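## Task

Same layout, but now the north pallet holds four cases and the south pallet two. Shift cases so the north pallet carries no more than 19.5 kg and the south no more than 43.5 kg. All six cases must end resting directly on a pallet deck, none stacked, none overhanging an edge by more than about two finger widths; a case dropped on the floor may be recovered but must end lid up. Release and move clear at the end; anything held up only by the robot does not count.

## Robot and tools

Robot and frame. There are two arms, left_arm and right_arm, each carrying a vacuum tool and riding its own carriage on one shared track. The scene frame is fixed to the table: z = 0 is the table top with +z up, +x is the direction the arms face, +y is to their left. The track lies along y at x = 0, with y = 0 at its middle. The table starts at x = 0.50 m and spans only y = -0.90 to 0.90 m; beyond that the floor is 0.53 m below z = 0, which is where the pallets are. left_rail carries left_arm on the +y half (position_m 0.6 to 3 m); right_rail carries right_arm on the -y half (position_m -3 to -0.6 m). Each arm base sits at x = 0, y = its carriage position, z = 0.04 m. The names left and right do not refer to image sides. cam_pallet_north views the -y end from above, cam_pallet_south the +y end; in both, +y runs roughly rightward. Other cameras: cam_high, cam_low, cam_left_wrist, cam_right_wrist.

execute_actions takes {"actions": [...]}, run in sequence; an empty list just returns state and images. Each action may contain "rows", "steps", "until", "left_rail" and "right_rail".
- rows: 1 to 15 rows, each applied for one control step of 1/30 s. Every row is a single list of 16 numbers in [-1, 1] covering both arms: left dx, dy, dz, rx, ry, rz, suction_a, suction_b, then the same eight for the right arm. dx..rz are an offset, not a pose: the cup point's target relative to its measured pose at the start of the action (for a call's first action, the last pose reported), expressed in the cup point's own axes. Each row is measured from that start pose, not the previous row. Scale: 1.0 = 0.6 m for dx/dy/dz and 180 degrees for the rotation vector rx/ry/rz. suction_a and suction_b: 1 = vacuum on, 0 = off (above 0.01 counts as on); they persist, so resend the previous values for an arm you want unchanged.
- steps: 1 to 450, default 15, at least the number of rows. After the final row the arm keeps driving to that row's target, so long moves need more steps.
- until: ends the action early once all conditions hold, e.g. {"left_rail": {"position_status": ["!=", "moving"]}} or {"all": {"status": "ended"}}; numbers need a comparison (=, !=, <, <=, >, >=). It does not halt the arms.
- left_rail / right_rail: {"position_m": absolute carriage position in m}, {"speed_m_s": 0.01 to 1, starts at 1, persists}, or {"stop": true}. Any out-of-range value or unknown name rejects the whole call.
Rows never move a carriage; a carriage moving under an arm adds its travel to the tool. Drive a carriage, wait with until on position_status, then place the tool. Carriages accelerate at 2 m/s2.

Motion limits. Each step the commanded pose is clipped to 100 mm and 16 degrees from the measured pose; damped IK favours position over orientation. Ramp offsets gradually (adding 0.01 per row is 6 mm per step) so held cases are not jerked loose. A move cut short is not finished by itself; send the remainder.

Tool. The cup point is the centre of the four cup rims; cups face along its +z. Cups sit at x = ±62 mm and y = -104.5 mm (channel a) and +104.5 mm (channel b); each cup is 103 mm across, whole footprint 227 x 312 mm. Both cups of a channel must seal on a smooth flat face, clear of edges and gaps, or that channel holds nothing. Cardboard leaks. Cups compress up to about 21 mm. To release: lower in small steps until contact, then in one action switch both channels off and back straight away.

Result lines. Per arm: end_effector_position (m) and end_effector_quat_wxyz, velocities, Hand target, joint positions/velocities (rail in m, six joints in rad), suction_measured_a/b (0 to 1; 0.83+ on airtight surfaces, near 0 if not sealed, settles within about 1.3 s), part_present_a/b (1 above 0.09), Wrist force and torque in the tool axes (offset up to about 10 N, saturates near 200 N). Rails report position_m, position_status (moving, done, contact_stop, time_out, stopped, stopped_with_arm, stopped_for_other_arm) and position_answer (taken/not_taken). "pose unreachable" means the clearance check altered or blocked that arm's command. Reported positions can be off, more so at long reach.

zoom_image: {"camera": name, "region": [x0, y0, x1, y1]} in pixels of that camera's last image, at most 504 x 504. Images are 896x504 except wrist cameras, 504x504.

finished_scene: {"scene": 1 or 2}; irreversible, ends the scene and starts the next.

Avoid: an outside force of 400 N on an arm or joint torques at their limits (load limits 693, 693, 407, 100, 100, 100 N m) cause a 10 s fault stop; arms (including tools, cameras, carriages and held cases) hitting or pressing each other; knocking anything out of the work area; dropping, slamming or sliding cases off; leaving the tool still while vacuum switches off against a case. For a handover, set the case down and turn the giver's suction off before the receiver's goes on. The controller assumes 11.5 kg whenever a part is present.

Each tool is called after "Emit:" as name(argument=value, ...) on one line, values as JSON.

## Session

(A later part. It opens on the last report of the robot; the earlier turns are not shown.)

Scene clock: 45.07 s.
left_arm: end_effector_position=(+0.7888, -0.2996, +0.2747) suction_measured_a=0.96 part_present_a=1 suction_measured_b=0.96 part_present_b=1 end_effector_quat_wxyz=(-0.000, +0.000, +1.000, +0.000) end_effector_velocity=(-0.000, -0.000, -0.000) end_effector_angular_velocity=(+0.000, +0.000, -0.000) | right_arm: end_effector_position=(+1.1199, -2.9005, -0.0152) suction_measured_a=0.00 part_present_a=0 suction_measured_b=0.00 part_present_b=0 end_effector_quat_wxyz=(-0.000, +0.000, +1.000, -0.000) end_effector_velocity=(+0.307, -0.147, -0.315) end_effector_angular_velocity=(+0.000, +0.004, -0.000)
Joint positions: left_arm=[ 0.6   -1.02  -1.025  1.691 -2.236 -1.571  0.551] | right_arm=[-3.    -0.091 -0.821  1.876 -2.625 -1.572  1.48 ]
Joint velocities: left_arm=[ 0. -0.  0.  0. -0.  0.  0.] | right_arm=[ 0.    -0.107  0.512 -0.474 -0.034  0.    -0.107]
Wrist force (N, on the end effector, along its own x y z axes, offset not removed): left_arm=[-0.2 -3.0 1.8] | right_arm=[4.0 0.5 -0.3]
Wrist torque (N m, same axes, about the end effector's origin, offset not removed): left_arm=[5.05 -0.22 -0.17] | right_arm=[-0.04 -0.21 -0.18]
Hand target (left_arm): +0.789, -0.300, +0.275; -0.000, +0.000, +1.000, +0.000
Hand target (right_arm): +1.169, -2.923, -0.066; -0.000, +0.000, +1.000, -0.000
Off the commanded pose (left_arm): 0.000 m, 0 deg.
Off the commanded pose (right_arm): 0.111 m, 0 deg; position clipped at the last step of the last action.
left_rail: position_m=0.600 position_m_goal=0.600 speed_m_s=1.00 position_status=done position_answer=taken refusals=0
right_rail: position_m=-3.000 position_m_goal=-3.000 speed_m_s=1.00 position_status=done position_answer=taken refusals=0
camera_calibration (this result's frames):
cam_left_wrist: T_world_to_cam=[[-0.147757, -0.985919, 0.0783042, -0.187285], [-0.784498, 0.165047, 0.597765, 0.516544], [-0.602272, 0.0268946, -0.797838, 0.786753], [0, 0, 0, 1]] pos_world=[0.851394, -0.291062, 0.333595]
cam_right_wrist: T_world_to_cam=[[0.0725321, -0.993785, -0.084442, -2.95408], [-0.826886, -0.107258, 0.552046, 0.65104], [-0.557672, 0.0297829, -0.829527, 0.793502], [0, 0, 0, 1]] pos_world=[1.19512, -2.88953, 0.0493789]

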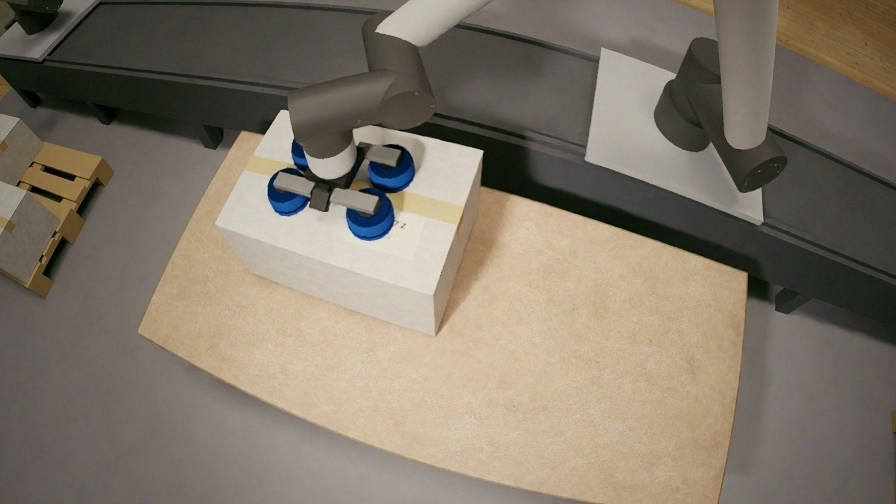

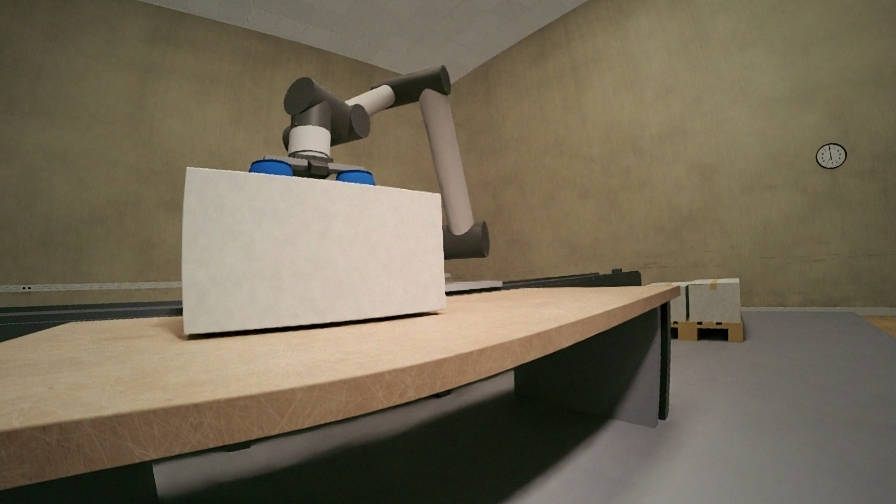

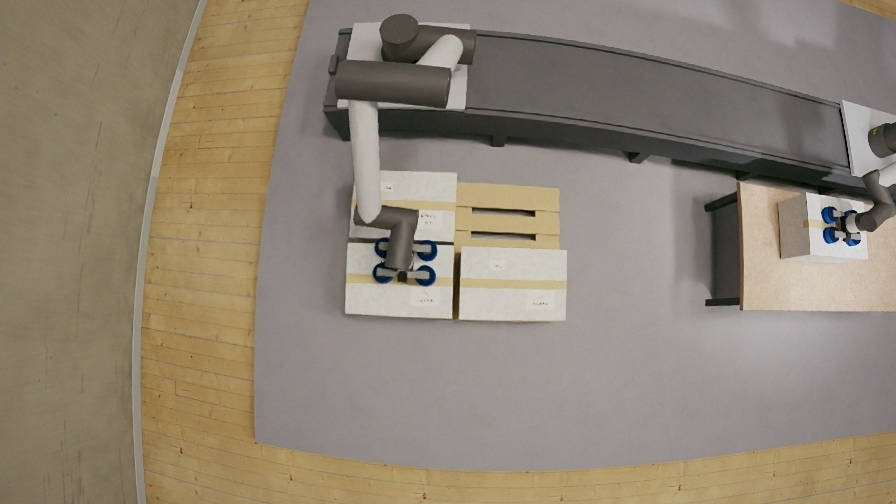

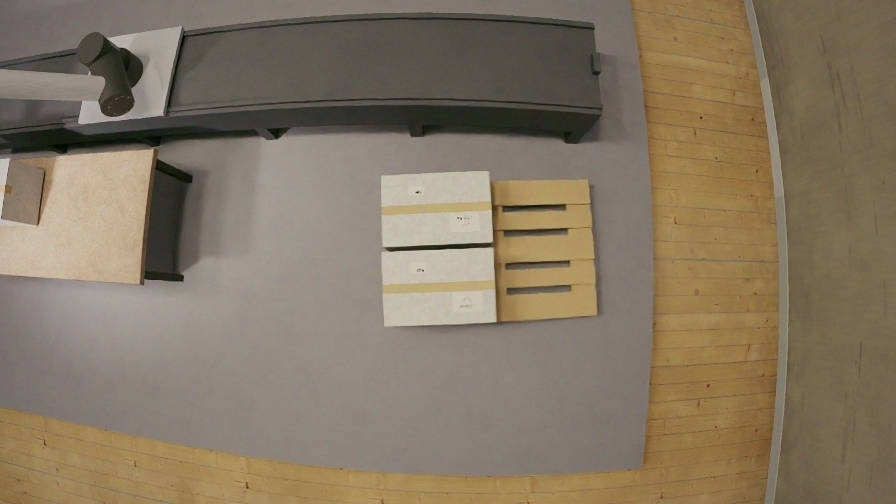

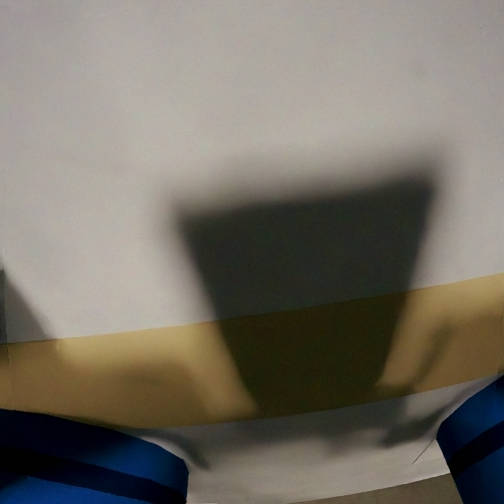

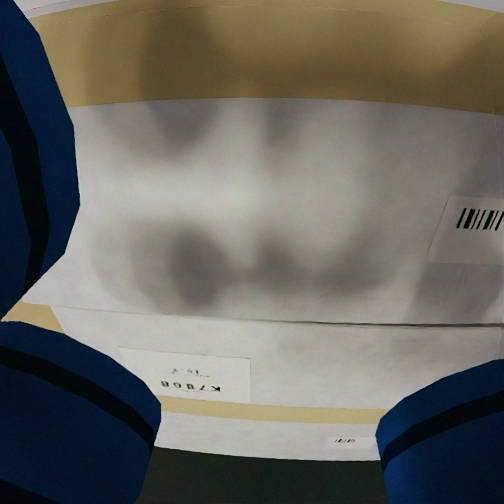

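Emit:
execute_actions(actions=[{"rows":[[0,0,-0.005,0,0,0,1,1,-0.1,-0.04,0.095,0,0,0,0,0],[0,0,-0.012,0,0,0,1,1,-0.12,-0.045,0.105,0,0,0,0,0],[0,0,-0.022,0,0,0,1,1,-0.135,-0.047,0.115,0,0,0,0,0],[0,0,-0.034,0,0,0,1,1,-0.135,-0.047,0.118,0,0,0,0,0],[0,0,-0.046,0,0,0,1,1,-0.135,-0.047,0.122,0,0,0,1,1],[0,0,-0.056,0,0,0,1,1,-0.135,-0.047,0.128,0,0,0,1,1],[0,0,-0.06,0,0,0,1,1,-0.135,-0.047,0.135,0,0,0,1,1],[0,0,-0.06,0,0,0,1,1,-0.135,-0.047,0.142,0,0,0,1,1],[0,0,-0.06,0,0,0,1,1,-0.135,-0.047,0.149,0,0,0,1,1],[0,0,-0.06,0,0,0,1,1,-0.135,-0.047,0.156,0,0,0,1,1],[0,0,-0.06,0,0,0,1,1,-0.135,-0.047,0.162,0,0,0,1,1]],"steps":11},{"left_rail":{"position_m":3.0},"steps":1}])

Scene clock: 47.67 s.
left_arm: end_effector_position=(+0.7887, -0.2997, +0.3058) suction_measured_a=0.96 part_present_a=1 suction_measured_b=0.96 part_present_b=1 end_effector_quat_wxyz=(+0.000, +0.000, +1.000, +0.000) end_effector_velocity=(-0.000, +0.000, +0.046) end_effector_angular_velocity=(+0.002, +0.001, +0.000) | right_arm: end_effector_position=(+1.1979, -2.9285, -0.0984) suction_measured_a=0.00 part_present_a=0 suction_measured_b=0.00 part_present_b=0 end_effector_quat_wxyz=(-0.000, +0.000, +1.000, -0.000) end_effector_velocity=(+0.020, -0.003, -0.115) end_effector_angular_velocity=(+0.000, +0.001, +0.000)
Joint positions: left_arm=[ 0.6   -1.02  -1.047  1.676 -2.2   -1.571  0.551] | right_arm=[-3.    -0.109 -0.689  1.745 -2.626 -1.571  1.463]
Joint velocities: left_arm=[ 0.    -0.    -0.032 -0.024  0.057  0.    -0.   ] | right_arm=[ 0.    -0.001  0.129 -0.049 -0.079 -0.    -0.001]
Wrist force (N, on the end effector, along its own x y z axes, offset not removed): left_arm=[0.7 -1.2 -3.4] | right_arm=[2.5 0.5 -0.8]
Wrist torque (N m, same axes, about the end effector's origin, offset not removed): left_arm=[4.40 -0.77 -0.21] | right_arm=[-0.01 -0.02 -0.12]
Hand target (left_arm): +0.789, -0.297, +0.311; -0.000, +0.000, +1.000, +0.000
Hand target (right_arm): +1.200, -2.929, -0.112; -0.000, +0.000, +1.000, -0.000
Off the commanded pose (left_arm): 0.005 m, 0 deg.
Off the commanded pose (right_arm): 0.014 m, 0 deg.
left_rail: position_m=0.600 position_m_goal=3.000 speed_m_s=1.00 position_status=moving position_answer=taken refusals=0
right_rail: position_m=-3.000 position_m_goal=-3.000 speed_m_s=1.00 position_status=done position_answer=taken refusals=0
camera_calibration (this result's frames):
cam_left_wrist: T_world_to_cam=[[-0.147905, -0.985876, 0.0785695, -0.189792], [-0.784584, 0.16533, 0.597573, 0.49809], [-0.602123, 0.0267399, -0.797956, 0.8114], [0, 0, 0, 1]] pos_world=[0.851285, -0.291158, 0.364728]
cam_right_wrist: T_world_to_cam=[[0.072505, -0.993776, -0.0845687, -2.99455], [-0.826801, -0.107311, 0.552163, 0.758249], [-0.557801, 0.0298869, -0.829436, 0.769277], [0, 0, 0, 1]] pos_world=[1.27314, -2.91754, -0.0338559]

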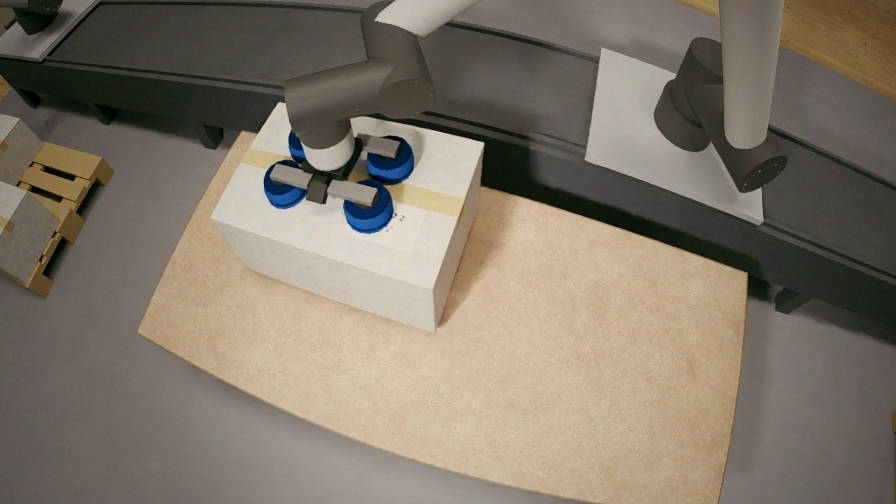

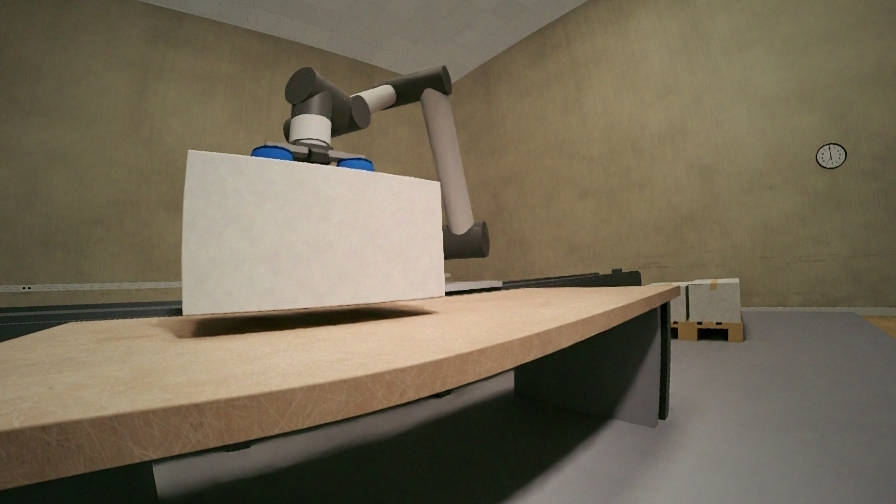

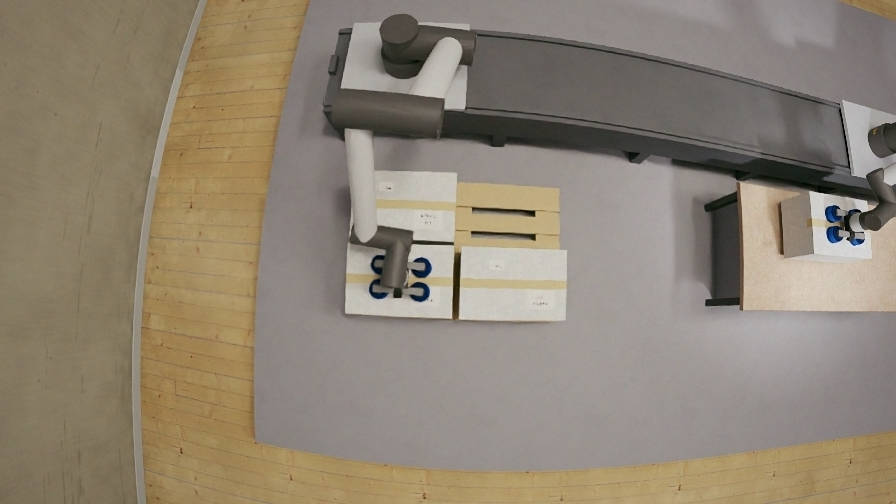

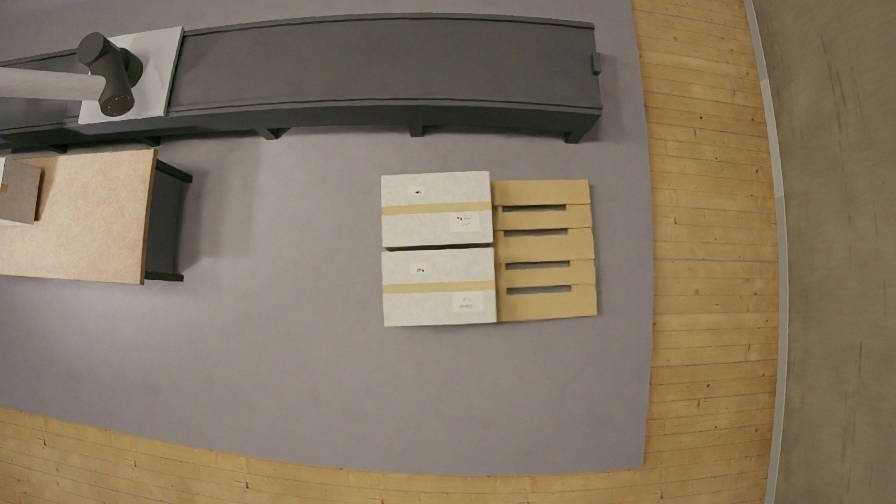

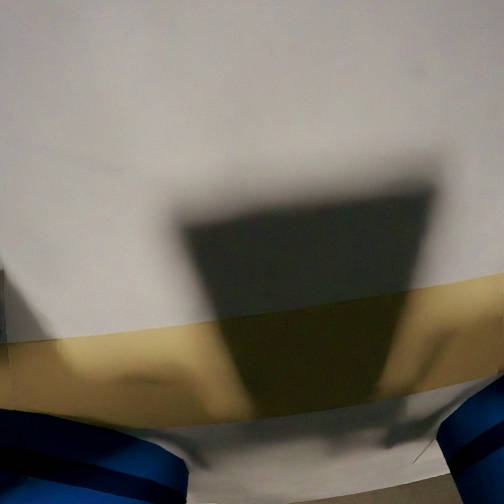

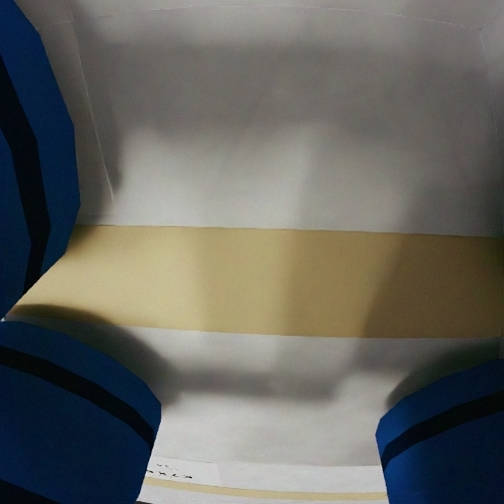

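Emit:
zoom_image(camera="cam_pallet_north", region=[320, 150, 600, 340])

Emit:
execute_actions(actions=[])

Region (320, 150, 600, 340) of cam_pallet_north's 896x504 image, scaled by 1.800, with more detail than that image has; it fills the top 342 rows of this view, and the rest is white.

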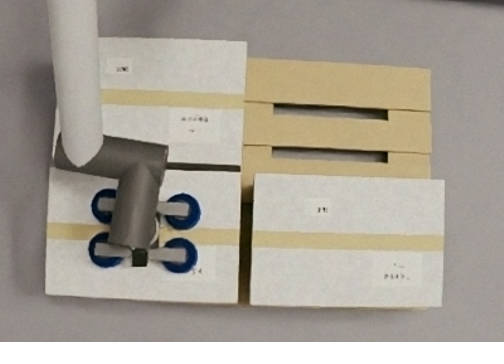

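Scene clock: 49.23 s.
left_arm: end_effector_position=(+0.7888, +1.0070, +0.3107) suction_measured_a=0.96 part_present_a=1 suction_measured_b=0.96 part_present_b=1 end_effector_quat_wxyz=(-0.000, +0.000, +1.000, +0.000) end_effector_velocity=(+0.000, +1.000, +0.000) end_effector_angular_velocity=(-0.000, -0.000, +0.000) | right_arm: end_effector_position=(+1.2002, -2.9289, -0.1124) suction_measured_a=0.96 part_present_a=1 suction_measured_b=0.96 part_present_b=1 end_effector_quat_wxyz=(-0.000, +0.000, +1.000, -0.000) end_effector_velocity=(-0.000, +0.000, -0.000) end_effector_angular_velocity=(-0.000, +0.000, +0.000)
Joint positions: left_arm=[ 1.907 -1.02  -1.051  1.674 -2.193 -1.571  0.551] | right_arm=[-3.    -0.109 -0.673  1.739 -2.636 -1.572  1.463]
Joint velocities: left_arm=[ 1.  0. -0.  0. -0.  0. -0.] | right_arm=[ 0.  0.  0. -0. -0. -0.  0.]
Wrist force (N, on the end effector, along its own x y z axes, offset not removed): left_arm=[-2.0 -3.6 -6.6] | right_arm=[4.3 0.0 -43.3]
Wrist torque (N m, same axes, about the end effector's origin, offset not removed): left_arm=[4.58 -0.14 -0.30] | right_arm=[-3.80 -0.04 -0.18]
Hand target (left_arm): +0.789, +1.067, +0.311; -0.000, +0.000, +1.000, +0.000
Hand target (right_arm): +1.200, -2.929, -0.112; -0.000, +0.000, +1.000, -0.000
Off the commanded pose (left_arm): 0.000 m, 0 deg.
Off the commanded pose (right_arm): 0.001 m, 0 deg.
left_rail: position_m=1.907 position_m_goal=3.000 speed_m_s=1.00 position_status=moving position_answer=taken refusals=0
right_rail: position_m=-3.000 position_m_goal=-3.000 speed_m_s=1.00 position_status=done position_answer=taken refusals=0
camera_calibration (this result's frames):
cam_left_wrist: T_world_to_cam=[[-0.147749, -0.985918, 0.0783318, 1.09806], [-0.784537, 0.165059, 0.59771, 0.279349], [-0.602222, 0.0268569, -0.797877, 0.780336], [0, 0, 0, 1]] pos_world=[0.851332, 1.01553, 0.369629]
cam_right_wrist: T_world_to_cam=[[0.0725161, -0.993788, -0.0844179, -2.9963], [-0.826839, -0.107234, 0.552121, 0.768113], [-0.557744, 0.0297624, -0.829479, 0.758591], [0, 0, 0, 1]] pos_world=[1.27549, -2.9179, -0.0477973]

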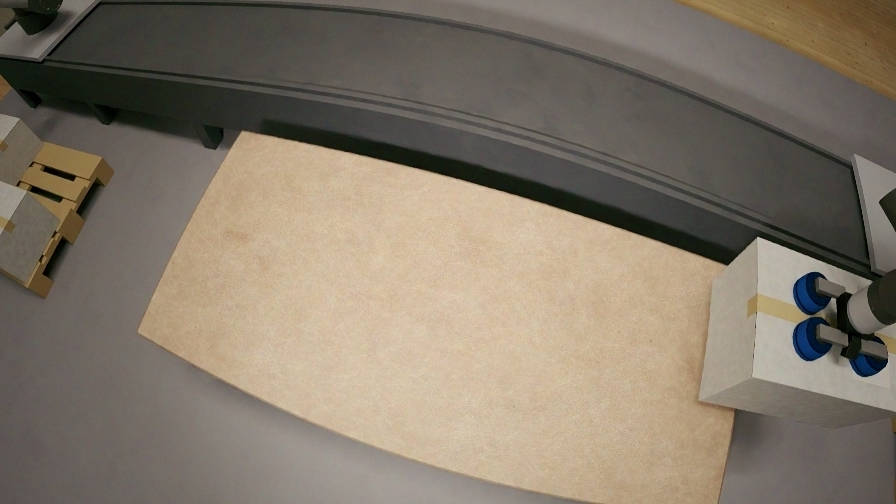

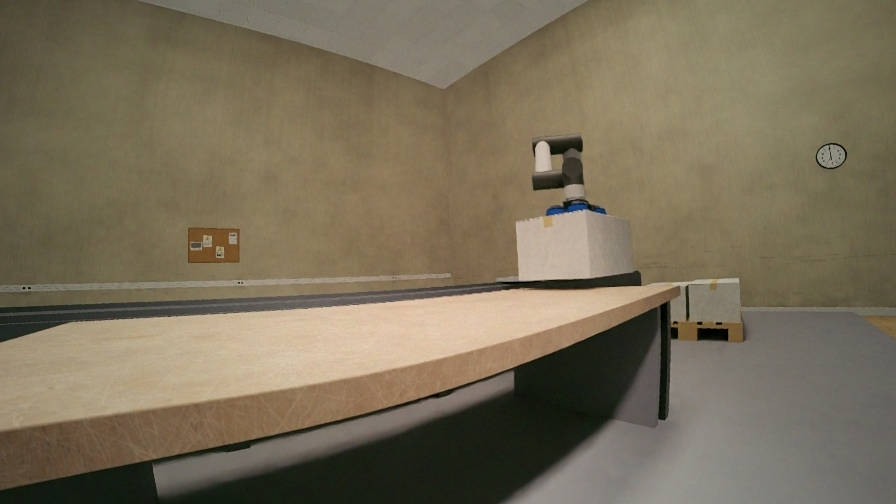

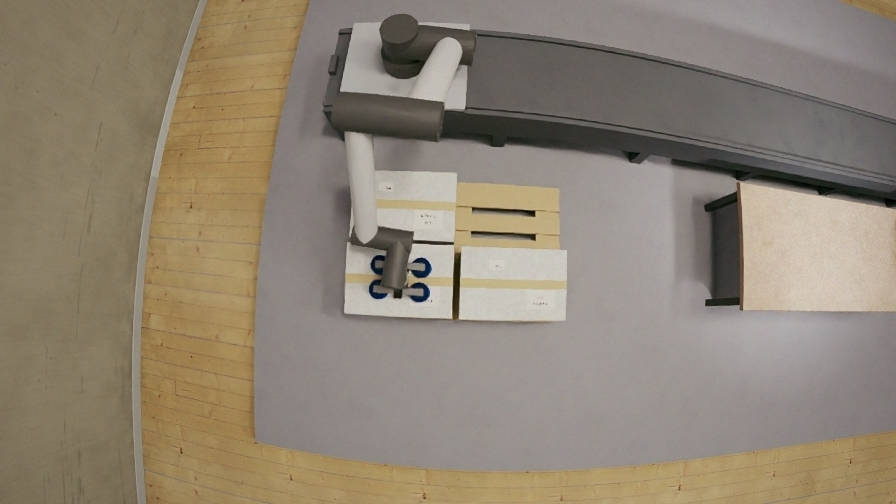

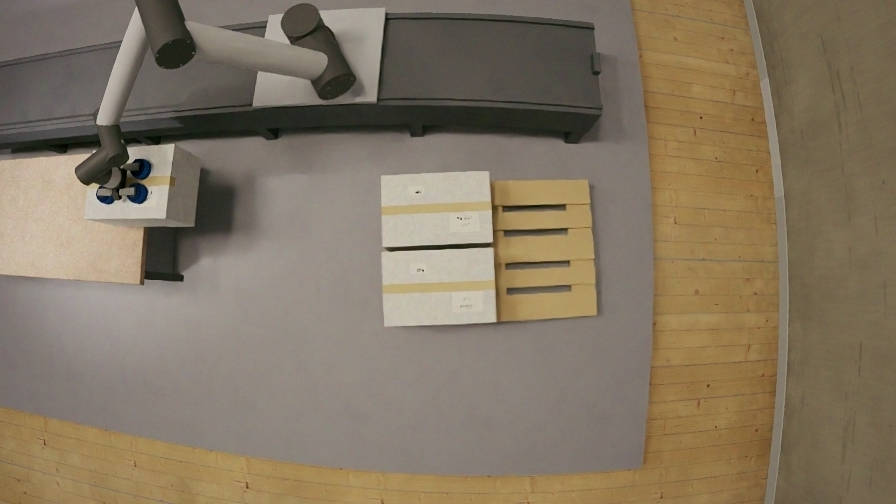

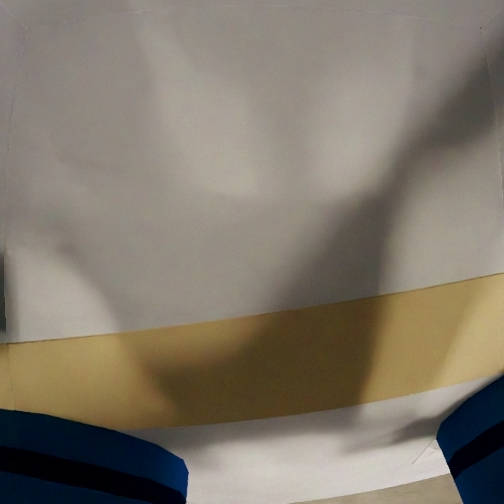

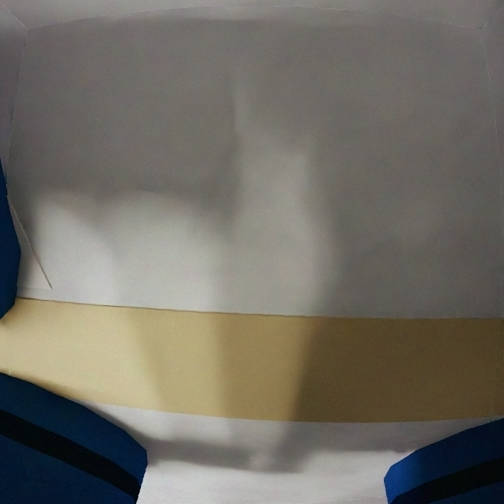

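Emit:
execute_actions(actions=[{"steps":1},{"rows":[[0,0.015,0,0,0,0,1,1,0,0,-0.012,0,0,0,1,1],[0,0.04,0.004,0,0,-0.005,1,1,0,0,-0.03,0,0,0,1,1],[0,0.07,0.008,0,0,-0.01,1,1,0,0,-0.055,0,0,0,1,1],[0,0.11,0.012,0,0,-0.015,1,1,0,0,-0.09,0,0,0,1,1],[0,0.16,0.017,0,0,-0.022,1,1,0,0,-0.13,0,0,0,1,1],[0,0.22,0.024,0,0,-0.022,1,1,0,0,-0.18,0,0,0,1,1],[0,0.3,0.032,0,0,-0.022,1,1,0,0,-0.25,0,0,0,1,1],[0,1.0,0.105,0,0,-0.022,1,1,0,0,-0.6,0,0,0,1,1]],"steps":22}])

Scene clock: 51.30 s.
left_arm: end_effector_position=(+0.7906, +2.3904, +0.2768) suction_measured_a=0.96 part_present_a=1 suction_measured_b=0.96 part_present_b=1 end_effector_quat_wxyz=(-0.001, -0.035, +0.999, +0.002) end_effector_velocity=(-0.005, +0.487, -0.056) end_effector_angular_velocity=(+0.001, -0.000, +0.008) | right_arm: end_effector_position=(+1.2033, -2.9282, +0.1754) suction_measured_a=0.96 part_present_a=1 suction_measured_b=0.96 part_present_b=1 end_effector_quat_wxyz=(+0.003, +0.000, +1.000, -0.001) end_effector_velocity=(-0.005, +0.000, +0.505) end_effector_angular_velocity=(-0.001, -0.011, +0.000)
Joint positions: left_arm=[ 3.    -0.86  -1.208  1.996 -2.355 -1.57   0.641] | right_arm=[-3.    -0.108 -0.941  1.717 -2.352 -1.572  1.464]
Joint velocities: left_arm=[ 0.     0.32  -0.226  0.469 -0.244  0.002  0.312] | right_arm=[ 0.    -0.    -0.419 -0.138  0.547  0.    -0.   ]
Wrist force (N, on the end effector, along its own x y z axes, offset not removed): left_arm=[-2.3 -1.1 -1.1] | right_arm=[5.0 0.8 -43.7]
Wrist torque (N m, same axes, about the end effector's origin, offset not removed): left_arm=[5.10 -0.23 -0.08] | right_arm=[-3.73 -0.34 -0.23]
Hand target (left_arm): +0.788, +2.467, +0.267; -0.001, -0.036, +0.999, +0.002
Hand target (right_arm): +1.200, -2.928, +0.245; +0.002, +0.000, +1.000, -0.001
Off the commanded pose (left_arm): 0.312 m, 0 deg; position clipped at the last step of the last action.
Off the commanded pose (right_arm): 0.072 m, 0 deg.
left_rail: position_m=3.000 position_m_goal=3.000 speed_m_s=1.00 position_status=done position_answer=taken refusals=0
right_rail: position_m=-3.000 position_m_goal=-3.000 speed_m_s=1.00 position_status=done position_answer=taken refusals=0
camera_calibration (this result's frames):
cam_left_wrist: T_world_to_cam=[[-0.0777211, -0.994087, 0.0758329, 2.42977], [-0.793303, 0.107734, 0.599219, 0.216268], [-0.603846, -0.0135865, -0.796985, 0.814988], [0, 0, 0, 1]] pos_world=[0.852538, 2.40317, 0.335686]
cam_right_wrist: T_world_to_cam=[[0.0730373, -0.993841, -0.0833353, -2.97252], [-0.830127, -0.106892, 0.547233, 0.617627], [-0.552771, 0.0292104, -0.832821, 0.99196], [0, 0, 0, 1]] pos_world=[1.27814, -2.91717, 0.240424]

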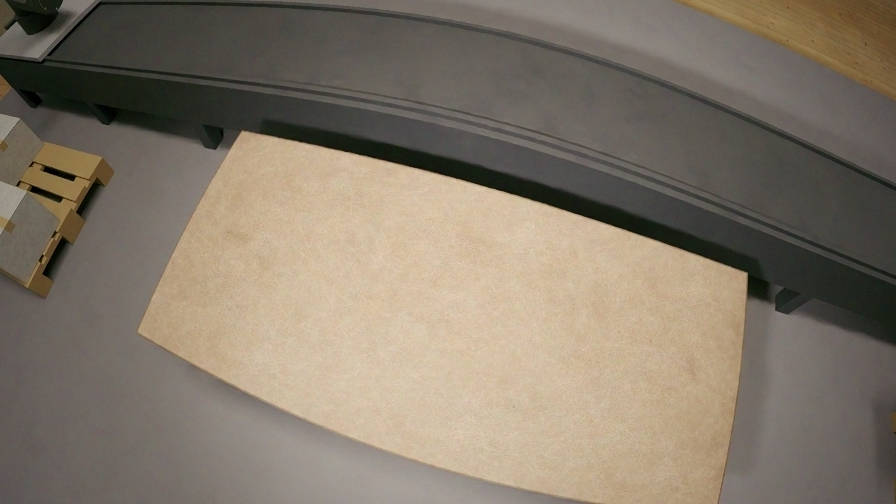

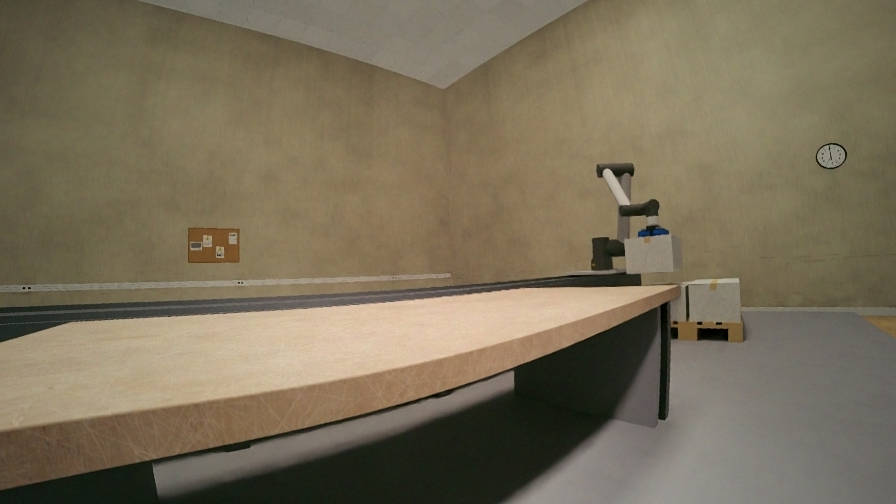

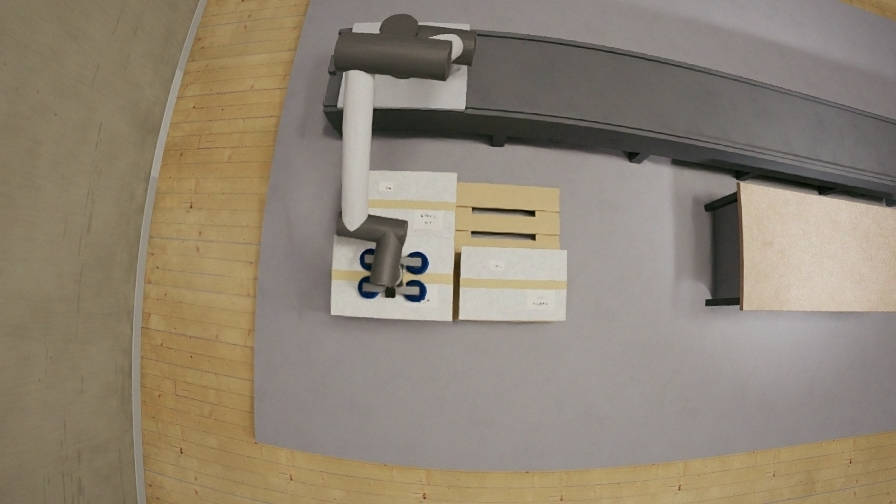

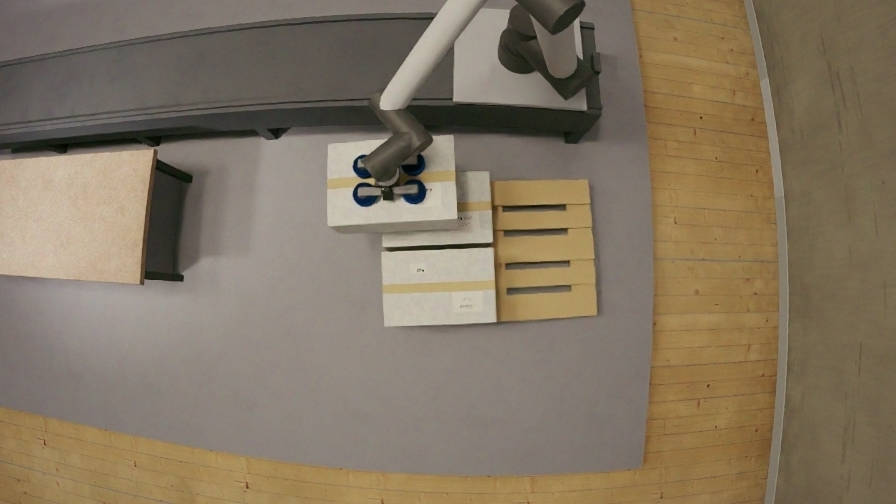

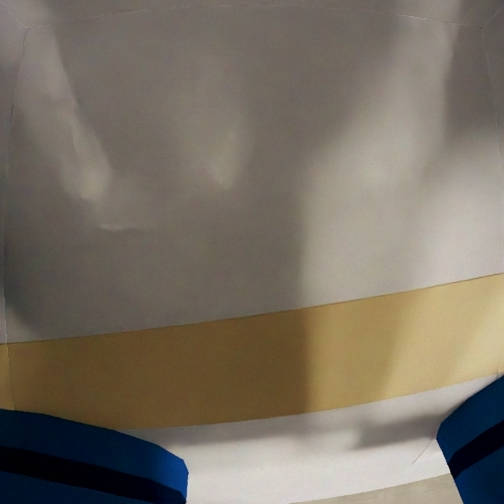

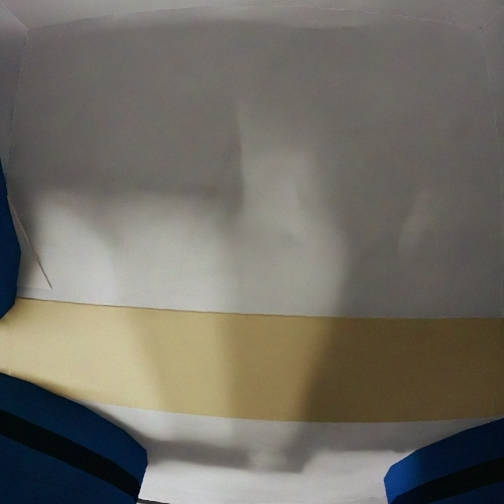

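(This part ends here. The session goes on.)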